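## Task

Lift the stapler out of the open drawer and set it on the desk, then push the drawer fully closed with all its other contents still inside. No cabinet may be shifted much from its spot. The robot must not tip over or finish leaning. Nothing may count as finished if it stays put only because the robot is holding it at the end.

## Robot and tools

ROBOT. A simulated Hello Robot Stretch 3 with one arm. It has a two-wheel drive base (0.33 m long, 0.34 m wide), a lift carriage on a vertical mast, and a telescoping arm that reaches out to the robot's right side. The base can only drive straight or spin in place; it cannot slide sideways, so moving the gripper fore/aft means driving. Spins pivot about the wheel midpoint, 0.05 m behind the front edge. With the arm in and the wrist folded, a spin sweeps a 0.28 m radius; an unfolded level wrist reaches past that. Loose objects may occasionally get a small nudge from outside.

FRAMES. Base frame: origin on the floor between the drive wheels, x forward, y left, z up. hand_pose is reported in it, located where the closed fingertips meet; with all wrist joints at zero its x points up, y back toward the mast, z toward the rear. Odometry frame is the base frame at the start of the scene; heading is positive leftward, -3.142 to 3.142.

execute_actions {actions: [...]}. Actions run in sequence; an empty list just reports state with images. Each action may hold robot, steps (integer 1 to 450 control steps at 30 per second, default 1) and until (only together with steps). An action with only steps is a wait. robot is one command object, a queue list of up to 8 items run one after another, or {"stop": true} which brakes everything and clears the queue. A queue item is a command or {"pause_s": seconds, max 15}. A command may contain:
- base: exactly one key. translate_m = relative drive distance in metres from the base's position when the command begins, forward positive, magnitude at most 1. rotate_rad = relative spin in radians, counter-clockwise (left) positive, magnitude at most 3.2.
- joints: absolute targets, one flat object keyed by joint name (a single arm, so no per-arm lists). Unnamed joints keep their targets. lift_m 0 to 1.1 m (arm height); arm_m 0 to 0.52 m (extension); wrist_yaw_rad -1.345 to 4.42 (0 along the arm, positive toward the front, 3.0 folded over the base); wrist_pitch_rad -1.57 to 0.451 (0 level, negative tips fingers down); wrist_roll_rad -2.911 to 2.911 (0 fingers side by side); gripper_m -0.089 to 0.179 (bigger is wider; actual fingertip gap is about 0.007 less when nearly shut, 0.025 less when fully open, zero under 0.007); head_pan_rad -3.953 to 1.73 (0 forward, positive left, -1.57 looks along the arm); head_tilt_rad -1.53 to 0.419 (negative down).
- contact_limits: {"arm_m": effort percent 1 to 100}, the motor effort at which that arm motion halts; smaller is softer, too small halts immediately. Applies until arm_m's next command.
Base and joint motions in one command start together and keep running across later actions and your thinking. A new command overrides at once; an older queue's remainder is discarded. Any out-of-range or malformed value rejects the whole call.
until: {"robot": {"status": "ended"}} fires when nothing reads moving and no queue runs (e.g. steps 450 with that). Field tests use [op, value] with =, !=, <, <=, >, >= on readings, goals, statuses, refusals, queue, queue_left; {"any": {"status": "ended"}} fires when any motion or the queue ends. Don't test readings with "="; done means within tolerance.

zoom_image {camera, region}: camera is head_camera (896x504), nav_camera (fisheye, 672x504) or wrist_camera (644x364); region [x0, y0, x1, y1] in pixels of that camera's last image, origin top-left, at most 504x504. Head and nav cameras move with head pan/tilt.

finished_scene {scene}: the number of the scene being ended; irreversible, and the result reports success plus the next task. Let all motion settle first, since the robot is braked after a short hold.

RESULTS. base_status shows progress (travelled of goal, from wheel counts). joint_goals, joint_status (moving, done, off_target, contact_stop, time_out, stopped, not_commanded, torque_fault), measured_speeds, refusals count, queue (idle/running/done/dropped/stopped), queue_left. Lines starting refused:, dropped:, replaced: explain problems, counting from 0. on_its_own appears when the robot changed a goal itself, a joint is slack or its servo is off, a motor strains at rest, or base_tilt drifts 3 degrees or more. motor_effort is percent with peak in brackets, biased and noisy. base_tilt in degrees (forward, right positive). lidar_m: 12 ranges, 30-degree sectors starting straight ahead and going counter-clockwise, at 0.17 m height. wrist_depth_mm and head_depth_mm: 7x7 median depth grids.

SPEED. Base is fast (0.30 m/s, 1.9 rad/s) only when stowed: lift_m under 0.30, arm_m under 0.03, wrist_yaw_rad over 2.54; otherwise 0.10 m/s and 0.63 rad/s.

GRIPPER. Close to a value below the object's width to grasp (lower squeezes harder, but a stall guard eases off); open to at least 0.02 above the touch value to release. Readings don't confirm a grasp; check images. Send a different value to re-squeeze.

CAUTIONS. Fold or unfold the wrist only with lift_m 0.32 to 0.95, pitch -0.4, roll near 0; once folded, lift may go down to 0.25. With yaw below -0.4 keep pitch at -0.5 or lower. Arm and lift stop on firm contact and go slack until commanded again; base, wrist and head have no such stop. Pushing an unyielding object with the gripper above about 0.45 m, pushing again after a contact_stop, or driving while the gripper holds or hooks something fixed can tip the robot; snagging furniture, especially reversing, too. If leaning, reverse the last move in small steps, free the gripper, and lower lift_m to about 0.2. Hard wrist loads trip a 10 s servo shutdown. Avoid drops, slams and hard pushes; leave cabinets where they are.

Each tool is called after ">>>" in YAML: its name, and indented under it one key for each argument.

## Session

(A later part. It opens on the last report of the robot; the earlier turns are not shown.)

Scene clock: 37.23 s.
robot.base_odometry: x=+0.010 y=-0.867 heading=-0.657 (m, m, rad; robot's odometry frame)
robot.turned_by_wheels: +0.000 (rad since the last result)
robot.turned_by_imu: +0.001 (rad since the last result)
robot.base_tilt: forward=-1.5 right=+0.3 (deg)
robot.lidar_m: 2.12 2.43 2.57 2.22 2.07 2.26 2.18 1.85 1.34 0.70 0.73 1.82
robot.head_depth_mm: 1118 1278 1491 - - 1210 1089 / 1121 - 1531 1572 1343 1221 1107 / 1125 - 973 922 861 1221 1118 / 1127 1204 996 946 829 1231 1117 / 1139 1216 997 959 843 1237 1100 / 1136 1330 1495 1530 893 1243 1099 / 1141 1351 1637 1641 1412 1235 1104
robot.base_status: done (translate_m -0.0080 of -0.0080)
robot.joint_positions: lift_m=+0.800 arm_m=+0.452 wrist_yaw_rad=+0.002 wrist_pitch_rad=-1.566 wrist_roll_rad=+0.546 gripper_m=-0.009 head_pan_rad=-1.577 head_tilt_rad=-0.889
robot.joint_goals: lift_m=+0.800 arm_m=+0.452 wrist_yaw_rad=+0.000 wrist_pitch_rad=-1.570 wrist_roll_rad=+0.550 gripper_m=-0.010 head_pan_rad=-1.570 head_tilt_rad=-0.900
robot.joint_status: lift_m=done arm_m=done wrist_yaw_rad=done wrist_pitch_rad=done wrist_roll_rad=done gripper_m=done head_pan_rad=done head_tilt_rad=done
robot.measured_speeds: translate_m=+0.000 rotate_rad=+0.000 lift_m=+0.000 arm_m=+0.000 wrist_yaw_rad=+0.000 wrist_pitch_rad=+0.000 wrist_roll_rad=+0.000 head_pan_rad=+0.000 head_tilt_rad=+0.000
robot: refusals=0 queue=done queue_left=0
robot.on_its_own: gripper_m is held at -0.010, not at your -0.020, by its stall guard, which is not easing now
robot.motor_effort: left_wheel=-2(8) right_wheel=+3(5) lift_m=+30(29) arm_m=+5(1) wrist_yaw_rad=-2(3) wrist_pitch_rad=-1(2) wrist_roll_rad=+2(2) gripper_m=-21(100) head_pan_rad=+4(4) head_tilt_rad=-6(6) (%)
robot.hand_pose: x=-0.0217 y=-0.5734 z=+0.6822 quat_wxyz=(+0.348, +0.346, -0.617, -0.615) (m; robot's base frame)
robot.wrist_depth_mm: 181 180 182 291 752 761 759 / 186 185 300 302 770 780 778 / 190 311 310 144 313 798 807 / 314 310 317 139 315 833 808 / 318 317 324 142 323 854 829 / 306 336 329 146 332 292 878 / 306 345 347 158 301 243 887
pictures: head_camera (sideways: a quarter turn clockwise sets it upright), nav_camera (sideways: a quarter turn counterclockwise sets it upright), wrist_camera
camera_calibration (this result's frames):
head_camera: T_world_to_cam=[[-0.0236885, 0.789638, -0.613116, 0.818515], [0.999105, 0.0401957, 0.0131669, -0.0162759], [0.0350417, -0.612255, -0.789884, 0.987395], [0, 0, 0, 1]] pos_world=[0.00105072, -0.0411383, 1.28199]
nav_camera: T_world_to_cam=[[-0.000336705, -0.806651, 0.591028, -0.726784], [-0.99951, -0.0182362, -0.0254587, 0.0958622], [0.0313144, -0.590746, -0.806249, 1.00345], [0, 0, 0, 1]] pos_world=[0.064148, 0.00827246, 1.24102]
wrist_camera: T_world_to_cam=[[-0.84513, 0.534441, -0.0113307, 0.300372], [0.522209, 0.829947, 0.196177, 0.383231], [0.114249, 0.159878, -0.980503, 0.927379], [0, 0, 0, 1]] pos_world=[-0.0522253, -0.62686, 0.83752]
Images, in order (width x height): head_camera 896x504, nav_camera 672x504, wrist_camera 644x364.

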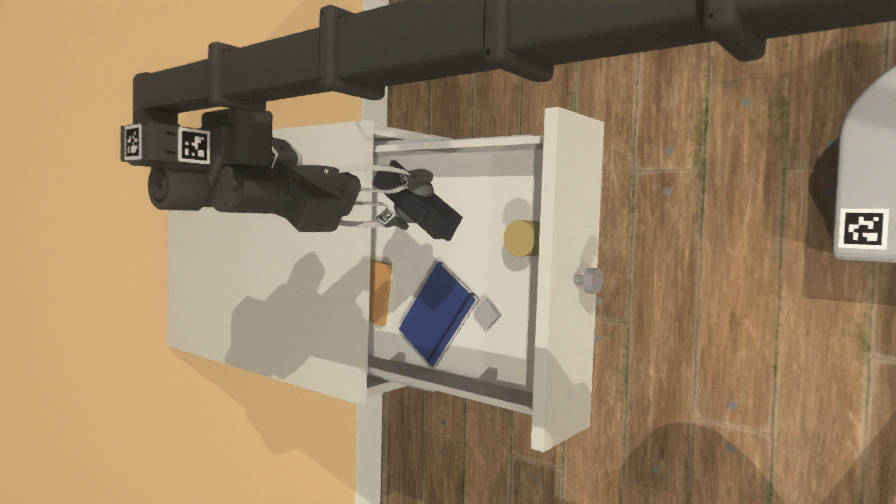

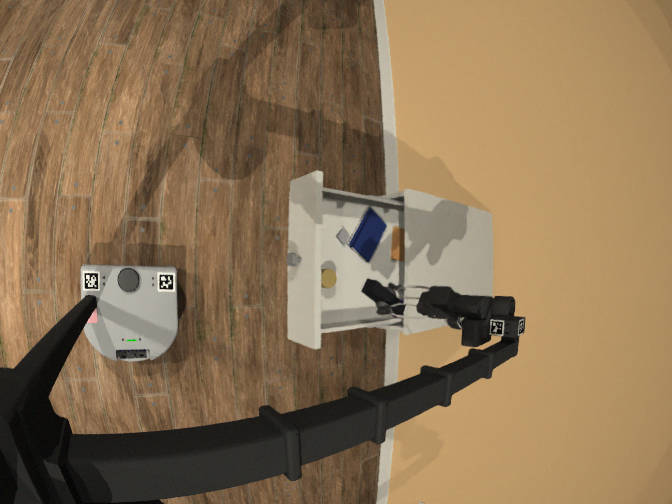

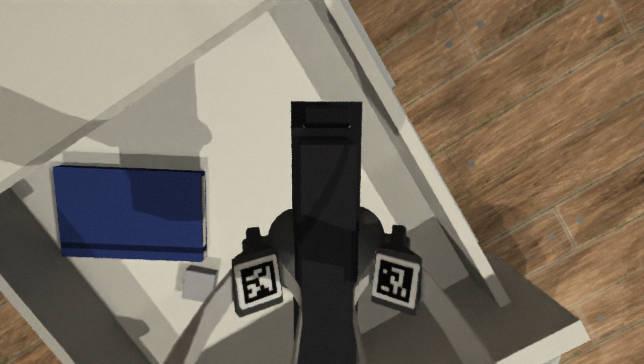

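>>> execute_actions:
  actions:
    - {"robot":{"base":{"translate_m":1.0},"joints":{"arm_m":0.05,"lift_m":1.0,"wrist_roll_rad":1.57,"head_pan_rad":-0.3,"head_tilt_rad":-0.6}},"steps":450,"until":{"robot":{"status":"ended"}}}

Scene clock: 48.30 s.
robot.base_odometry: x=+0.802 y=-1.478 heading=-0.657 (m, m, rad; robot's odometry frame)
robot.turned_by_wheels: +0.000 (rad since the last result)
robot.turned_by_imu: +0.003 (rad since the last result)
robot.base_tilt: forward=-1.6 right=+0.4 (deg)
robot.lidar_m: 1.13 1.64 1.77 2.48 2.53 2.81 3.17 1.01 1.03 1.29 1.33 1.48
robot.head_depth_mm: 1455 1629 1380 1634 1704 1411 1198 / 1420 1584 1391 1128 1708 1413 1187 / 1380 1535 1384 1074 1719 1404 1189 / 1351 1500 1394 1079 1720 1405 1197 / 1314 1458 1389 1036 1737 1416 1189 / 1282 1419 1408 993 1747 1418 1192 / 1250 1375 1402 990 1590 1411 1192
robot.base_status: done (translate_m +1.0000 of +1.0000)
robot.joint_positions: lift_m=+1.000 arm_m=+0.050 wrist_yaw_rad=+0.002 wrist_pitch_rad=-1.566 wrist_roll_rad=+1.566 gripper_m=-0.009 head_pan_rad=-0.307 head_tilt_rad=-0.606
robot.joint_goals: lift_m=+1.000 arm_m=+0.050 wrist_yaw_rad=+0.000 wrist_pitch_rad=-1.570 wrist_roll_rad=+1.570 gripper_m=-0.010 head_pan_rad=-0.300 head_tilt_rad=-0.600
robot.joint_status: lift_m=done arm_m=done wrist_yaw_rad=done wrist_pitch_rad=done wrist_roll_rad=done gripper_m=done head_pan_rad=done head_tilt_rad=done
robot.measured_speeds: translate_m=+0.000 rotate_rad=+0.000 lift_m=+0.000 arm_m=+0.000 wrist_yaw_rad=+0.000 wrist_pitch_rad=+0.000 wrist_roll_rad=+0.000 head_pan_rad=+0.000 head_tilt_rad=+0.000
robot: refusals=0 queue=done queue_left=0
robot.on_its_own: gripper_m is held at -0.010, not at your -0.020, by its stall guard, which is not easing now
robot.motor_effort: left_wheel=-3(5) right_wheel=+2(8) lift_m=+29(32) arm_m=-5(3) wrist_yaw_rad=-2(2) wrist_pitch_rad=-2(2) wrist_roll_rad=+2(2) gripper_m=-21(22) head_pan_rad=+5(64) head_tilt_rad=+3(30) (%)
robot.hand_pose: x=-0.0216 y=-0.1722 z=+0.8822 quat_wxyz=(+0.003, +0.002, -0.708, -0.706) (m; robot's base frame)
robot.wrist_depth_mm: 952 946 951 933 925 922 918 / - - - 957 - 935 950 / - - - 144 - - 954 / - - - 139 - - - / - - - 142 - - - / - - - 146 - - - / - - - 158 - - -
pictures: head_camera (sideways: a quarter turn clockwise sets it upright), nav_camera (sideways: a quarter turn counterclockwise sets it upright), wrist_camera
camera_calibration (this result's frames):
head_camera: T_world_to_cam=[[-0.567734, 0.150339, -0.809368, 1.0776], [0.256279, 0.966603, -0.000222467, 0.00568435], [0.782304, -0.20755, -0.587302, 0.719354], [0, 0, 0, 1]] pos_world=[0.0475777, -0.0181972, 1.29465]
nav_camera: T_world_to_cam=[[0.582087, -0.17999, 0.792956, -0.993481], [-0.27326, -0.961777, -0.0177172, 0.0813615], [0.765835, -0.20637, -0.609022, 0.742465], [0, 0, 0, 1]] pos_world=[0.0319191, 0.0526578, 1.24141]
wrist_camera: T_world_to_cam=[[0.0128103, 0.999823, -0.0137741, 0.189065], [0.979978, -0.00981635, 0.198865, -0.126166], [0.198694, -0.0160459, -0.97993, 1.03035], [0, 0, 0, 1]] pos_world=[-0.0835062, -0.173737, 1.03736]
Images, in order (width x height): head_camera 896x504, nav_camera 672x504, wrist_camera 644x364.

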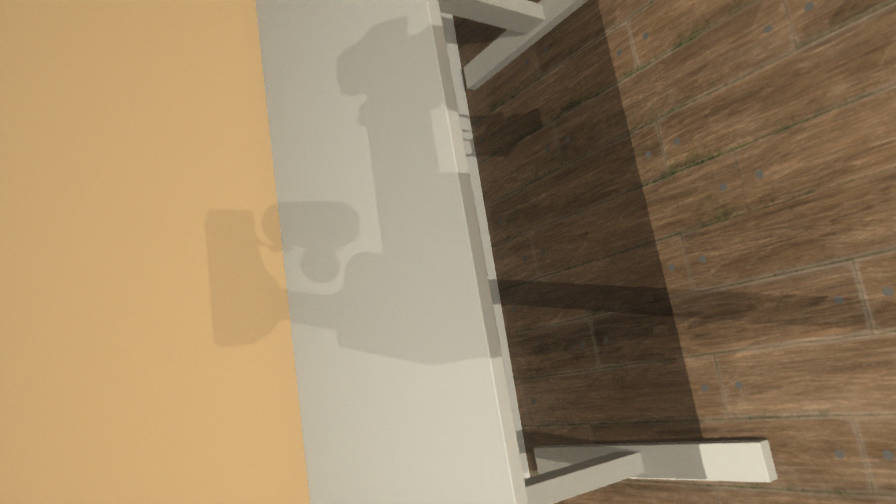

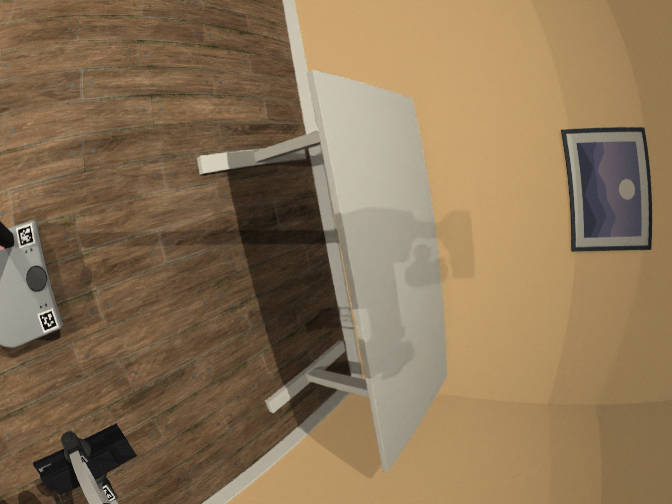

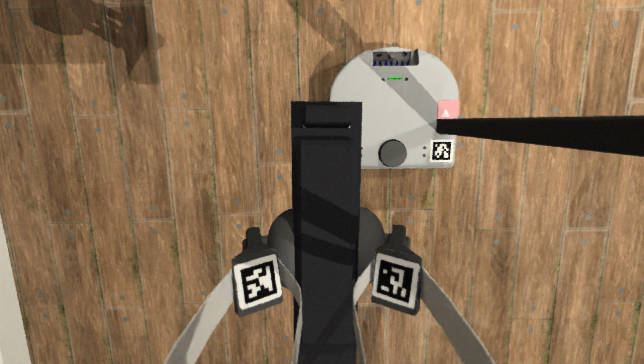

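>>> execute_actions:
  actions:
    - {"robot":[{"base":{"translate_m":0.3},"joints":{"head_pan_rad":-1.57,"head_tilt_rad":-0.8}},{"base":{"rotate_rad":1.57}},{"joints":{"arm_m":0.5,"lift_m":0.92}}],"steps":450,"until":{"robot":{"status":"ended"}}}

Scene clock: 60.20 s.
robot.base_odometry: x=+1.040 y=-1.661 heading=+0.913 (m, m, rad; robot's odometry frame)
robot.turned_by_wheels: +1.570 (rad since the last result)
robot.turned_by_imu: +1.603 (rad since the last result)
robot.base_tilt: forward=-1.5 right=+0.4 (deg)
robot.lidar_m: 2.47 2.58 2.84 3.47 1.28 1.33 1.28 1.27 1.32 0.90 0.84 1.66
robot.head_depth_mm: 1046 - 936 763 1403 1261 1113 / 1033 1223 970 781 1404 1265 1109 / 1063 - 964 762 1415 1260 1118 / 1090 1206 977 785 1457 1277 1111 / 1092 1212 987 789 1416 1275 1124 / 1103 1224 991 791 1454 1289 1122 / 1116 1287 1442 795 1471 1291 1122
robot.base_status: done (rotate_rad +1.5699 of +1.5700)
robot.joint_positions: lift_m=+0.920 arm_m=+0.500 wrist_yaw_rad=+0.002 wrist_pitch_rad=-1.566 wrist_roll_rad=+1.567 gripper_m=-0.009 head_pan_rad=-1.563 head_tilt_rad=-0.790
robot.joint_goals: lift_m=+0.920 arm_m=+0.500 wrist_yaw_rad=+0.000 wrist_pitch_rad=-1.570 wrist_roll_rad=+1.570 gripper_m=-0.010 head_pan_rad=-1.570 head_tilt_rad=-0.800
robot.joint_status: lift_m=done arm_m=done wrist_yaw_rad=done wrist_pitch_rad=done wrist_roll_rad=done gripper_m=done head_pan_rad=done head_tilt_rad=done
robot.measured_speeds: translate_m=+0.000 rotate_rad=+0.000 lift_m=+0.000 arm_m=+0.000 wrist_yaw_rad=+0.000 wrist_pitch_rad=+0.000 wrist_roll_rad=+0.000 head_pan_rad=+0.000 head_tilt_rad=+0.000
robot: refusals=0 queue=done queue_left=0
robot.on_its_own: gripper_m is held at -0.010, not at your -0.020, by its stall guard, which is not easing now
robot.motor_effort: left_wheel=-3(7) right_wheel=+2(7) lift_m=+24(30) arm_m=+5(5) wrist_yaw_rad=-2(2) wrist_pitch_rad=-2(2) wrist_roll_rad=+1(2) gripper_m=-21(21) head_pan_rad=-5(63) head_tilt_rad=-6(30) (%)
robot.hand_pose: x=-0.0216 y=-0.6214 z=+0.8024 quat_wxyz=(+0.002, +0.002, -0.709, -0.706) (m; robot's base frame)
robot.wrist_depth_mm: 222 222 220 220 218 217 847 / 230 227 227 226 225 223 - / 236 234 233 144 231 231 - / 242 241 240 139 239 238 931 / 250 248 248 142 245 246 964 / 257 256 256 147 250 255 - / 267 266 265 158 262 260 -
pictures: head_camera (sideways: a quarter turn clockwise sets it upright), nav_camera (sideways: a quarter turn counterclockwise sets it upright), wrist_camera
camera_calibration (this result's frames):
head_camera: T_world_to_cam=[[-0.0338218, 0.724699, -0.688235, 0.916458], [0.998465, 0.0547165, 0.00854802, -0.0102602], [0.0438526, -0.68689, -0.725437, 0.903537], [0, 0, 0, 1]] pos_world=[0.00161831, -0.0429637, 1.28629]
nav_camera: T_world_to_cam=[[0.0100439, -0.744135, 0.667953, -0.827077], [-0.999155, -0.0340886, -0.0229524, 0.0926002], [0.0398493, -0.667159, -0.743849, 0.922262], [0, 0, 0, 1]] pos_world=[0.0640776, 0.00299379, 1.2406]
wrist_camera: T_world_to_cam=[[0.0138441, 0.999801, -0.0143357, 0.637611], [0.979966, -0.0107179, 0.198875, -0.115288], [0.198682, -0.0168018, -0.97992, 0.944516], [0, 0, 0, 1]] pos_world=[-0.0835071, -0.622851, 0.957619]
Images, in order (width x height): head_camera 896x504, nav_camera 672x504, wrist_camera 644x364.

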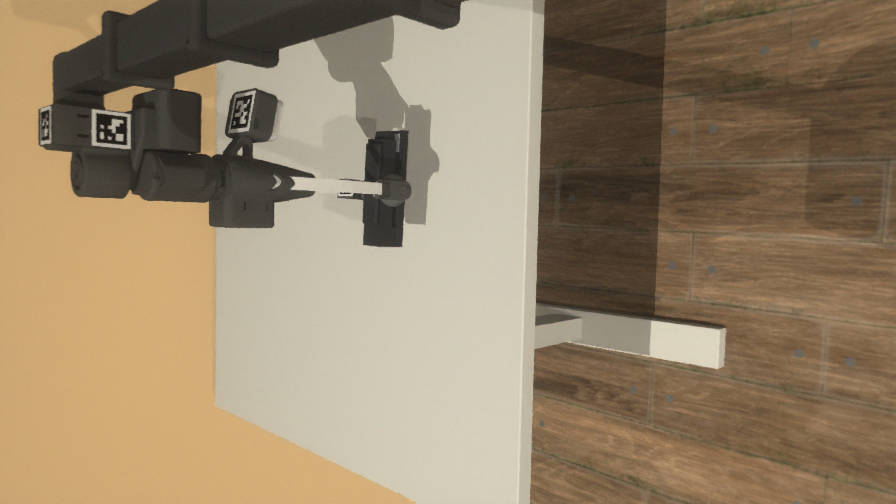

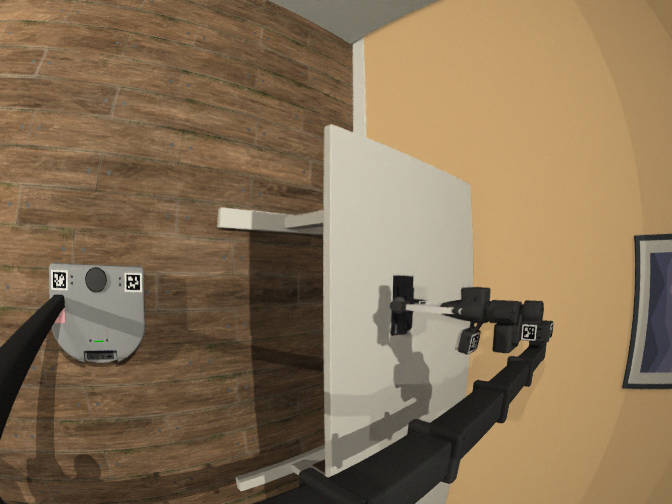

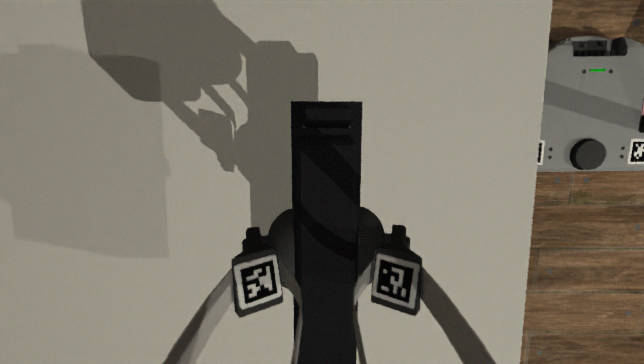

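>>> execute_actions:
  actions:
    - {"robot":[{"joints":{"lift_m":0.862}},{"joints":{"gripper_m":0.09}},{"joints":{"lift_m":0.93}},{"joints":{"arm_m":0.0,"wrist_roll_rad":0,"gripper_m":0.0}},{"base":{"rotate_rad":-1.57},"joints":{"lift_m":0.68,"head_pan_rad":0}}],"steps":450,"until":{"robot":{"status":"ended"}}}

>>> execute_actions:
  actions:
    - {"robot":[{"base":{"translate_m":-1.0},"joints":{"head_pan_rad":-1.57}},{"base":{"translate_m":-0.27}},{"joints":{"wrist_pitch_rad":-0.9}}],"steps":450,"until":{"robot":{"status":"ended"}}}
    - {"steps":200,"until":{"robot":{"status":"ended"}}}

Scene clock: 72.80 s.
robot.base_odometry: x=+1.040 y=-1.661 heading=-0.657 (m, m, rad; robot's odometry frame)
robot.turned_by_wheels: -1.570 (rad since the last result)
robot.turned_by_imu: -1.599 (rad since the last result)
robot.base_tilt: forward=-1.7 right=+0.2 (deg)
robot.lidar_m: 1.28 0.84 1.65 2.47 2.57 2.82 3.47 1.25 1.33 1.28 1.27 1.33
robot.head_depth_mm: 1061 1175 970 777 1409 1268 1110 / 1069 1175 979 784 1419 1271 1111 / 1080 1189 980 773 1423 1283 1114 / 1088 1193 984 779 1426 1280 1116 / 1082 1195 987 789 1396 1269 1120 / 1095 1206 993 792 1422 1281 1114 / 1092 1269 1111 794 1467 1286 1121
robot.base_status: done (rotate_rad -1.5699 of -1.5700)
robot.joint_positions: lift_m=+0.680 arm_m=+0.002 wrist_yaw_rad=+0.002 wrist_pitch_rad=-1.566 wrist_roll_rad=+0.003 gripper_m=+0.000 head_pan_rad=-0.007 head_tilt_rad=-0.790
robot.joint_goals: lift_m=+0.680 arm_m=+0.000 wrist_yaw_rad=+0.000 wrist_pitch_rad=-1.570 wrist_roll_rad=+0.000 gripper_m=+0.000 head_pan_rad=+0.000 head_tilt_rad=-0.800
robot.joint_status: lift_m=done arm_m=done wrist_yaw_rad=done wrist_pitch_rad=done wrist_roll_rad=done gripper_m=done head_pan_rad=done head_tilt_rad=done
robot.measured_speeds: translate_m=+0.000 rotate_rad=+0.000 lift_m=+0.000 arm_m=+0.000 wrist_yaw_rad=+0.000 wrist_pitch_rad=+0.000 wrist_roll_rad=+0.000 head_pan_rad=+0.000 head_tilt_rad=+0.000
robot: refusals=0 queue=done queue_left=0
robot.motor_effort: left_wheel=+2(8) right_wheel=-3(6) lift_m=+23(30) arm_m=-5(3) wrist_yaw_rad=-2(2) wrist_pitch_rad=-2(2) wrist_roll_rad=-1(3) gripper_m=-3(83) head_pan_rad=+5(61) head_tilt_rad=-6(6) (%)
robot.hand_pose: x=-0.0217 y=-0.1242 z=+0.5625 quat_wxyz=(+0.501, +0.499, -0.501, -0.499) (m; robot's base frame)
robot.wrist_depth_mm: 666 659 659 661 662 654 661 / 677 681 671 680 685 675 671 / 697 694 692 691 692 694 697 / 713 718 712 - - 705 711 / 727 737 735 - - 733 717 / 748 758 754 - - 749 739 / 737 785 782 778 777 780 780
pictures: head_camera (sideways: a quarter turn clockwise sets it upright), nav_camera (sideways: a quarter turn counterclockwise sets it upright), wrist_camera
camera_calibration (this result's frames):
head_camera: T_world_to_cam=[[-0.725136, -0.0230778, -0.688219, 0.920653], [-0.0399129, 0.999167, 0.00854912, -0.00392751], [0.687448, 0.0336681, -0.725453, 0.899632], [0, 0, 0, 1]] pos_world=[0.0489922, -0.00511794, 1.28628]
nav_camera: T_world_to_cam=[[0.744218, -0.000985569, 0.667936, -0.831533], [0.0192766, -0.999551, -0.022953, 0.0863886], [0.667659, 0.0299576, -0.743865, 0.918452], [0, 0, 0, 1]] pos_world=[0.00396437, 0.0580156, 1.2406]
wrist_camera: T_world_to_cam=[[-0.999749, 0.0203642, -0.00935336, -0.00936563], [0.0181436, 0.980533, 0.195517, 0.0419839], [0.0131528, 0.195298, -0.980656, 0.740487], [0, 0, 0, 1]] pos_world=[-0.0198645, -0.185591, 0.717867]
Images, in order (width x height): head_camera 896x504, nav_camera 672x504, wrist_camera 644x364.

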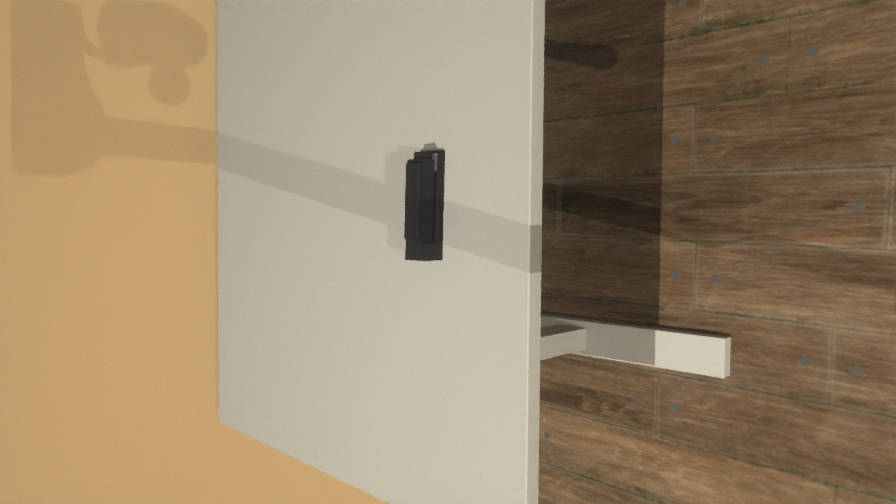

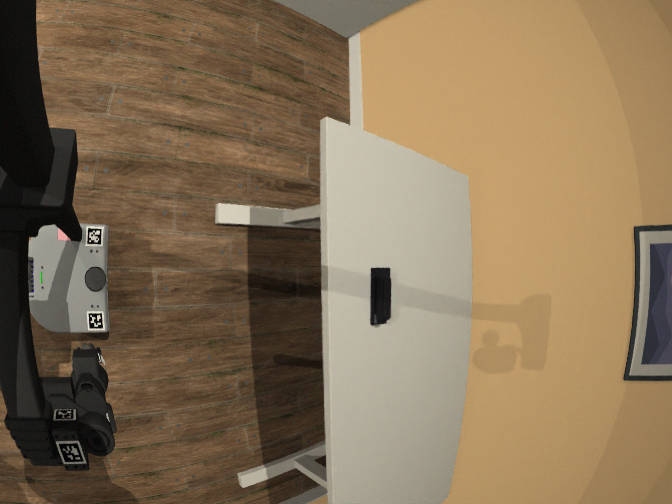

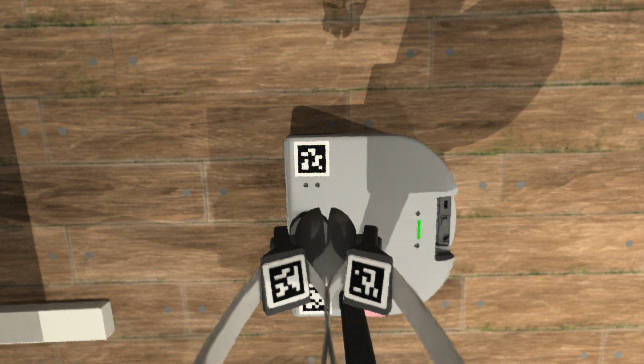

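Scene clock: 89.47 s.
robot.base_odometry: x=+0.034 y=-0.886 heading=-0.657 (m, m, rad; robot's odometry frame)
robot.turned_by_wheels: +0.000 (rad since the last result)
robot.turned_by_imu: -0.001 (rad since the last result)
robot.base_tilt: forward=-1.5 right=+0.2 (deg)
robot.lidar_m: 2.08 2.41 2.57 2.37 2.07 2.29 2.21 1.85 1.34 0.70 0.73 1.82
robot.head_depth_mm: 1078 1235 1448 1662 1476 1266 - / 1087 1249 1355 1026 923 1250 - / 1096 1255 1102 973 882 803 - / 1102 1253 1104 975 887 1225 1113 / 1104 1270 1122 976 887 1251 1115 / 1111 1284 1508 1712 1396 1260 1120 / 1117 1292 1524 1733 1492 1288 1119
robot.base_status: done (translate_m -0.2700 of -0.2700)
robot.joint_positions: lift_m=+0.680 arm_m=+0.002 wrist_yaw_rad=+0.002 wrist_pitch_rad=-0.913 wrist_roll_rad=+0.003 gripper_m=+0.000 head_pan_rad=-1.563 head_tilt_rad=-0.790
robot.joint_goals: lift_m=+0.680 arm_m=+0.000 wrist_yaw_rad=+0.000 wrist_pitch_rad=-0.900 wrist_roll_rad=+0.000 gripper_m=+0.000 head_pan_rad=-1.570 head_tilt_rad=-0.800
robot.joint_status: lift_m=done arm_m=done wrist_yaw_rad=done wrist_pitch_rad=done wrist_roll_rad=done gripper_m=done head_pan_rad=done head_tilt_rad=done
robot.measured_speeds: translate_m=+0.000 rotate_rad=+0.000 lift_m=+0.000 arm_m=+0.000 wrist_yaw_rad=+0.000 wrist_pitch_rad=+0.000 wrist_roll_rad=+0.000 head_pan_rad=+0.000 head_tilt_rad=+0.000
robot: refusals=0 queue=done queue_left=0
robot.motor_effort: left_wheel=+3(3) right_wheel=-2(6) lift_m=+22(23) arm_m=-5(5) wrist_yaw_rad=-2(2) wrist_pitch_rad=+4(2) wrist_roll_rad=-1(2) gripper_m=-4(2) head_pan_rad=-6(61) head_tilt_rad=-6(6) (%)
robot.hand_pose: x=-0.0214 y=-0.2846 z=+0.6013 quat_wxyz=(+0.634, +0.312, -0.635, -0.312) (m; robot's base frame)
robot.wrist_depth_mm: 294 364 354 360 281 201 - / 216 216 217 218 218 219 - / 266 266 243 267 269 868 892 / 845 821 836 835 833 836 821 / 782 781 777 792 778 779 757 / 733 725 724 - 718 720 720 / 689 675 679 678 670 668 659
pictures: head_camera (sideways: a quarter turn clockwise sets it upright), nav_camera (sideways: a quarter turn counterclockwise sets it upright), wrist_camera
camera_calibration (this result's frames):
head_camera: T_world_to_cam=[[-0.033985, 0.724723, -0.688202, 0.916415], [0.998453, 0.0549406, 0.00855022, -0.010263], [0.0440068, -0.686846, -0.725469, 0.903578], [0, 0, 0, 1]] pos_world=[0.00162797, -0.042964, 1.28628]
nav_camera: T_world_to_cam=[[0.0102114, -0.744164, 0.667919, -0.827033], [-0.999148, -0.0343122, -0.0229536, 0.0926018], [0.039999, -0.667115, -0.74388, 0.922301], [0, 0, 0, 1]] pos_world=[0.0640769, 0.00300968, 1.2406]
wrist_camera: T_world_to_cam=[[-0.999741, 0.00968394, -0.0205883, -0.00173579], [0.0177599, 0.897761, -0.440125, 0.550304], [0.0142212, -0.440377, -0.8977, 0.57913], [0, 0, 0, 1]] pos_world=[-0.0197446, -0.23899, 0.762052]
Images, in order (width x height): head_camera 896x504, nav_camera 672x504, wrist_camera 644x364.

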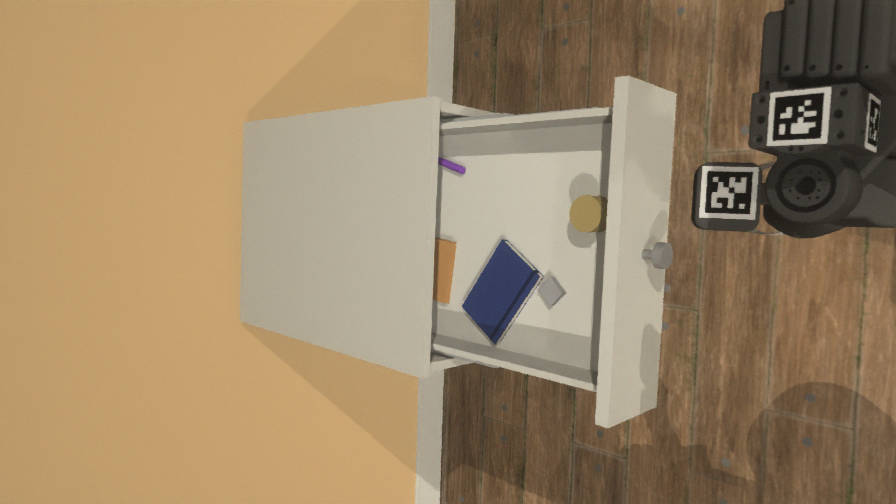

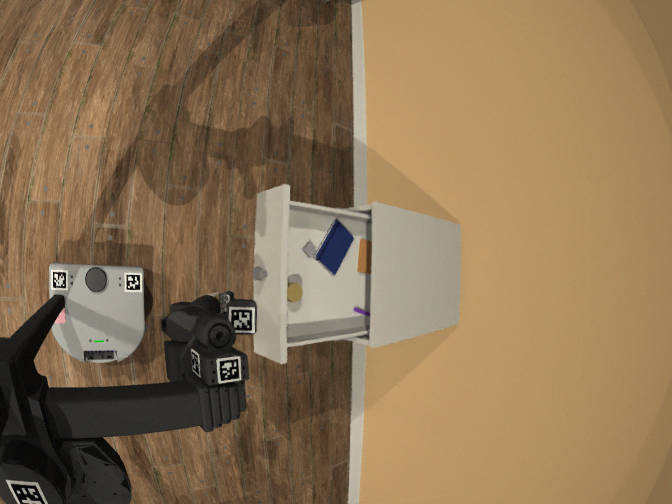

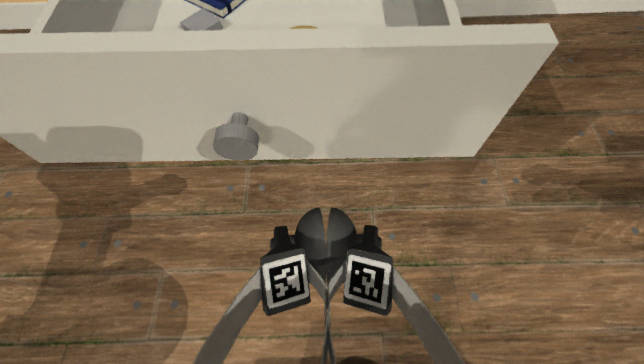

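>>> execute_actions:
  actions:
    - {"robot":[{"joints":{"wrist_pitch_rad":-0.55,"lift_m":0.575}},{"joints":{"arm_m":0.30},"contact_limits":{"arm_m":25}}],"steps":450,"until":{"robot":{"status":"ended"}}}

Scene clock: 94.53 s.
robot.base_odometry: x=+0.034 y=-0.886 heading=-0.657 (m, m, rad; robot's odometry frame)
robot.turned_by_wheels: +0.000 (rad since the last result)
robot.turned_by_imu: +0.001 (rad since the last result)
robot.base_tilt: forward=-1.6 right=+0.1 (deg)
robot.lidar_m: 2.09 2.42 2.57 2.37 2.07 2.29 2.21 1.86 1.35 0.70 0.73 1.82
robot.head_depth_mm: 1078 1236 1444 1657 1479 1268 1118 / 1083 1246 1358 968 - 1262 1106 / 1089 1258 1104 921 1310 1275 1115 / 1100 1263 1104 944 1208 1275 1117 / 1100 1271 1113 950 1273 1282 1123 / 1113 1288 1502 1704 1498 1275 1116 / 1122 1292 1522 1747 1491 1284 1125
robot.base_status: done (translate_m -0.2700 of -0.2700)
robot.joint_positions: lift_m=+0.575 arm_m=+0.299 wrist_yaw_rad=-0.001 wrist_pitch_rad=-0.574 wrist_roll_rad=+0.003 gripper_m=+0.000 head_pan_rad=-1.563 head_tilt_rad=-0.791
robot.joint_goals: lift_m=+0.575 arm_m=+0.300 wrist_yaw_rad=+0.000 wrist_pitch_rad=-0.550 wrist_roll_rad=+0.000 gripper_m=+0.000 head_pan_rad=-1.570 head_tilt_rad=-0.800
robot.joint_status: lift_m=done arm_m=done wrist_yaw_rad=done wrist_pitch_rad=done wrist_roll_rad=done gripper_m=done head_pan_rad=done head_tilt_rad=done
robot.measured_speeds: translate_m=+0.000 rotate_rad=+0.000 lift_m=+0.000 arm_m=+0.000 wrist_yaw_rad=+0.000 wrist_pitch_rad=+0.000 wrist_roll_rad=+0.000 head_pan_rad=+0.000 head_tilt_rad=+0.000
robot: refusals=0 queue=done queue_left=0
robot.motor_effort: left_wheel=+1(2) right_wheel=-1(4) lift_m=+22(21) arm_m=+7(13) wrist_yaw_rad=+1(2) wrist_pitch_rad=+8(11) wrist_roll_rad=-2(2) gripper_m=-2(3) head_pan_rad=-5(5) head_tilt_rad=-5(6) (%)
robot.contact_limits: arm_m 25 (drawing in: default 25, maximum 41; extending or still: default 34, maximum 55)
robot.hand_pose: x=-0.0217 y=-0.6464 z=+0.5544 quat_wxyz=(+0.677, +0.200, -0.679, -0.201) (m; robot's base frame)
robot.wrist_depth_mm: 152 152 152 151 149 149 150 / 155 155 156 375 143 140 139 / 139 139 140 139 140 140 141 / 160 160 160 161 161 161 166 / 188 182 177 183 188 189 804 / 311 299 298 - 301 701 725 / 659 378 364 384 378 645 641
pictures: head_camera (sideways: a quarter turn clockwise sets it upright), nav_camera (sideways: a quarter turn counterclockwise sets it upright), wrist_camera
camera_calibration (this result's frames):
head_camera: T_world_to_cam=[[-0.0338937, 0.725175, -0.68773, 0.915799], [0.99846, 0.0548045, 0.00858088, -0.0103029], [0.0439133, -0.68638, -0.725916, 0.90416], [0, 0, 0, 1]] pos_world=[0.00162227, -0.0429532, 1.28626]
nav_camera: T_world_to_cam=[[0.0101175, -0.7446, 0.667434, -0.826401], [-0.999152, -0.0341665, -0.0229709, 0.0926242], [0.039908, -0.666636, -0.744315, 0.922866], [0, 0, 0, 1]] pos_world=[0.064077, 0.003042, 1.2406]
wrist_camera: T_world_to_cam=[[-0.999723, 0.00435087, -0.0231171, -0.00158212], [0.019549, 0.700261, -0.713619, 0.878549], [0.0130831, -0.713874, -0.700152, 0.0913679], [0, 0, 0, 1]] pos_world=[-0.0199518, -0.549981, 0.690884]
Images, in order (width x height): head_camera 896x504, nav_camera 672x504, wrist_camera 644x364.

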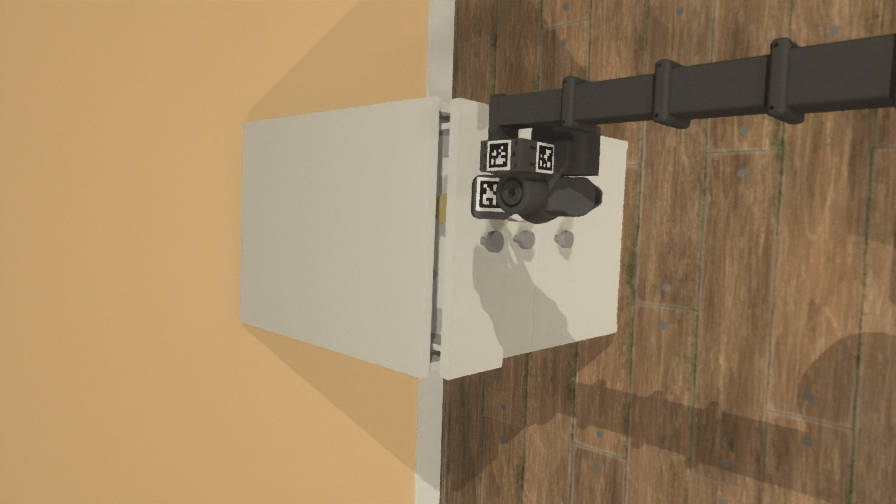

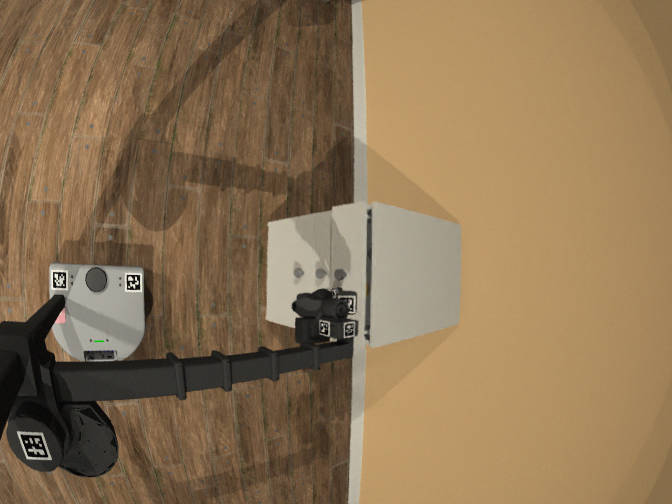

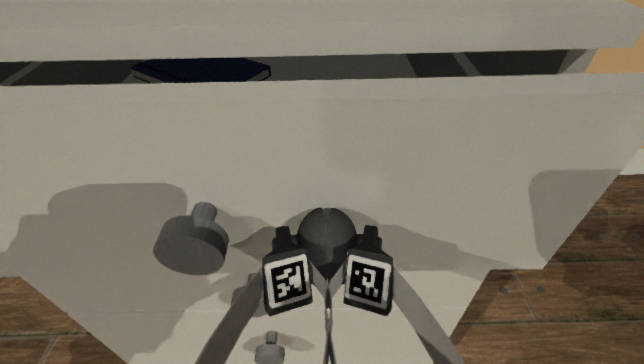

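>>> execute_actions:
  actions:
    - {"robot":{"joints":{"arm_m":0.36},"contact_limits":{"arm_m":18}},"steps":150,"until":{"robot":{"status":"ended"}}}
    - {"robot":{"joints":{"arm_m":0.2}},"steps":150,"until":{"robot":{"status":"ended"}}}

Scene clock: 97.77 s.
robot.base_odometry: x=+0.034 y=-0.886 heading=-0.657 (m, m, rad; robot's odometry frame)
robot.turned_by_wheels: +0.000 (rad since the last result)
robot.turned_by_imu: +0.000 (rad since the last result)
robot.base_tilt: forward=-1.5 right=+0.3 (deg)
robot.lidar_m: 2.09 2.41 2.57 2.36 2.07 2.29 2.21 1.86 1.34 0.70 0.73 1.82
robot.head_depth_mm: 1077 1240 1445 1671 1464 1273 1133 / 1081 1246 1356 1022 1500 - 1115 / 1096 1249 1100 967 1081 1249 1113 / 1100 1273 1110 967 1206 1275 1118 / 1108 1271 1109 976 1285 1272 1121 / 1115 1283 1510 1686 1498 1274 1113 / 1120 1288 1533 1737 1505 1279 1126
robot.base_status: done (translate_m -0.2700 of -0.2700)
robot.joint_positions: lift_m=+0.575 arm_m=+0.200 wrist_yaw_rad=+0.001 wrist_pitch_rad=-0.567 wrist_roll_rad=+0.003 gripper_m=+0.000 head_pan_rad=-1.563 head_tilt_rad=-0.791
robot.joint_goals: lift_m=+0.575 arm_m=+0.200 wrist_yaw_rad=+0.000 wrist_pitch_rad=-0.550 wrist_roll_rad=+0.000 gripper_m=+0.000 head_pan_rad=-1.570 head_tilt_rad=-0.800
robot.joint_status: lift_m=done arm_m=done wrist_yaw_rad=done wrist_pitch_rad=done wrist_roll_rad=done gripper_m=done head_pan_rad=done head_tilt_rad=done
robot.measured_speeds: translate_m=+0.000 rotate_rad=+0.000 lift_m=+0.000 arm_m=+0.000 wrist_yaw_rad=+0.000 wrist_pitch_rad=+0.000 wrist_roll_rad=+0.000 head_pan_rad=+0.000 head_tilt_rad=+0.000
robot: refusals=0 queue=done queue_left=0
robot.motor_effort: left_wheel=+2(3) right_wheel=-1(3) lift_m=+22(22) arm_m=-6(20) wrist_yaw_rad=-1(2) wrist_pitch_rad=+6(27) wrist_roll_rad=-1(2) gripper_m=-2(3) head_pan_rad=-5(6) head_tilt_rad=-5(6) (%)
robot.hand_pose: x=-0.0214 y=-0.5485 z=+0.5558 quat_wxyz=(+0.678, +0.198, -0.679, -0.198) (m; robot's base frame)
robot.wrist_depth_mm: 241 241 240 240 241 249 793 / 267 268 260 267 266 849 878 / 307 301 301 297 299 - - / - 345 345 347 344 - 974 / 871 403 403 378 402 835 832 / 759 721 484 - 718 736 725 / 674 663 633 634 646 657 636
pictures: head_camera (sideways: a quarter turn clockwise sets it upright), nav_camera (sideways: a quarter turn counterclockwise sets it upright), wrist_camera
replaced: robot.arm_m: its motion had ended contact_stop
camera_calibration (this result's frames):
head_camera: T_world_to_cam=[[-0.0338187, 0.72551, -0.68738, 0.915344], [0.998466, 0.0546936, 0.00860355, -0.0103325], [0.0438372, -0.686035, -0.726247, 0.90459], [0, 0, 0, 1]] pos_world=[0.00161762, -0.0429452, 1.28623]
nav_camera: T_world_to_cam=[[0.0100403, -0.744922, 0.667075, -0.825933], [-0.999156, -0.0340486, -0.0229836, 0.0926408], [0.039834, -0.666282, -0.744636, 0.923284], [0, 0, 0, 1]] pos_world=[0.0640771, 0.00306531, 1.2406]
wrist_camera: T_world_to_cam=[[-0.999729, 0.0025424, -0.0231333, -0.00262576], [0.0183897, 0.695498, -0.718293, 0.810921], [0.014263, -0.718524, -0.695356, 0.156994], [0, 0, 0, 1]] pos_world=[-0.0197769, -0.451183, 0.691585]
Images, in order (width x height): head_camera 896x504, nav_camera 672x504, wrist_camera 644x364.

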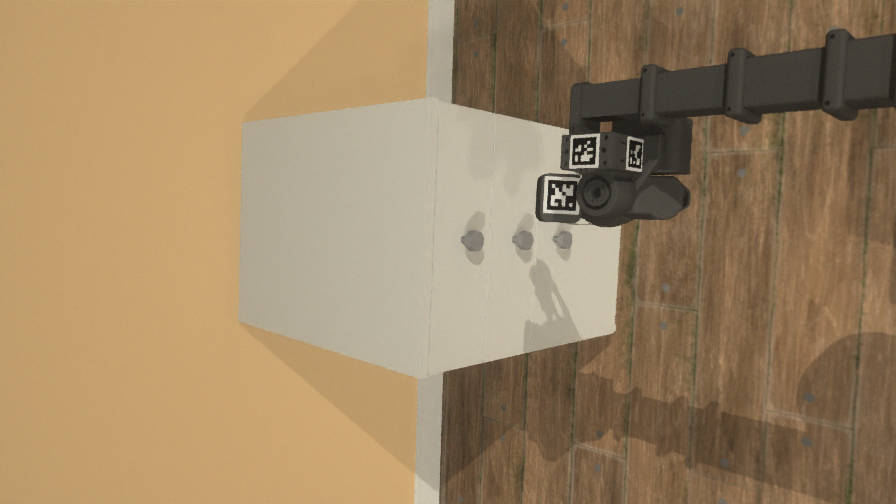

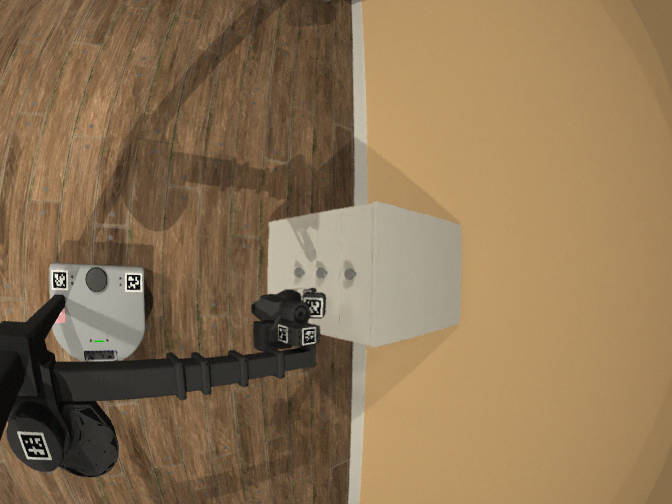

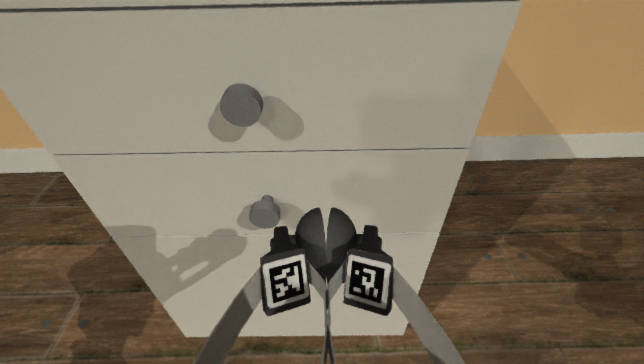

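>>> finished_scene:
  scene: 1

The scene is finished: the task was done.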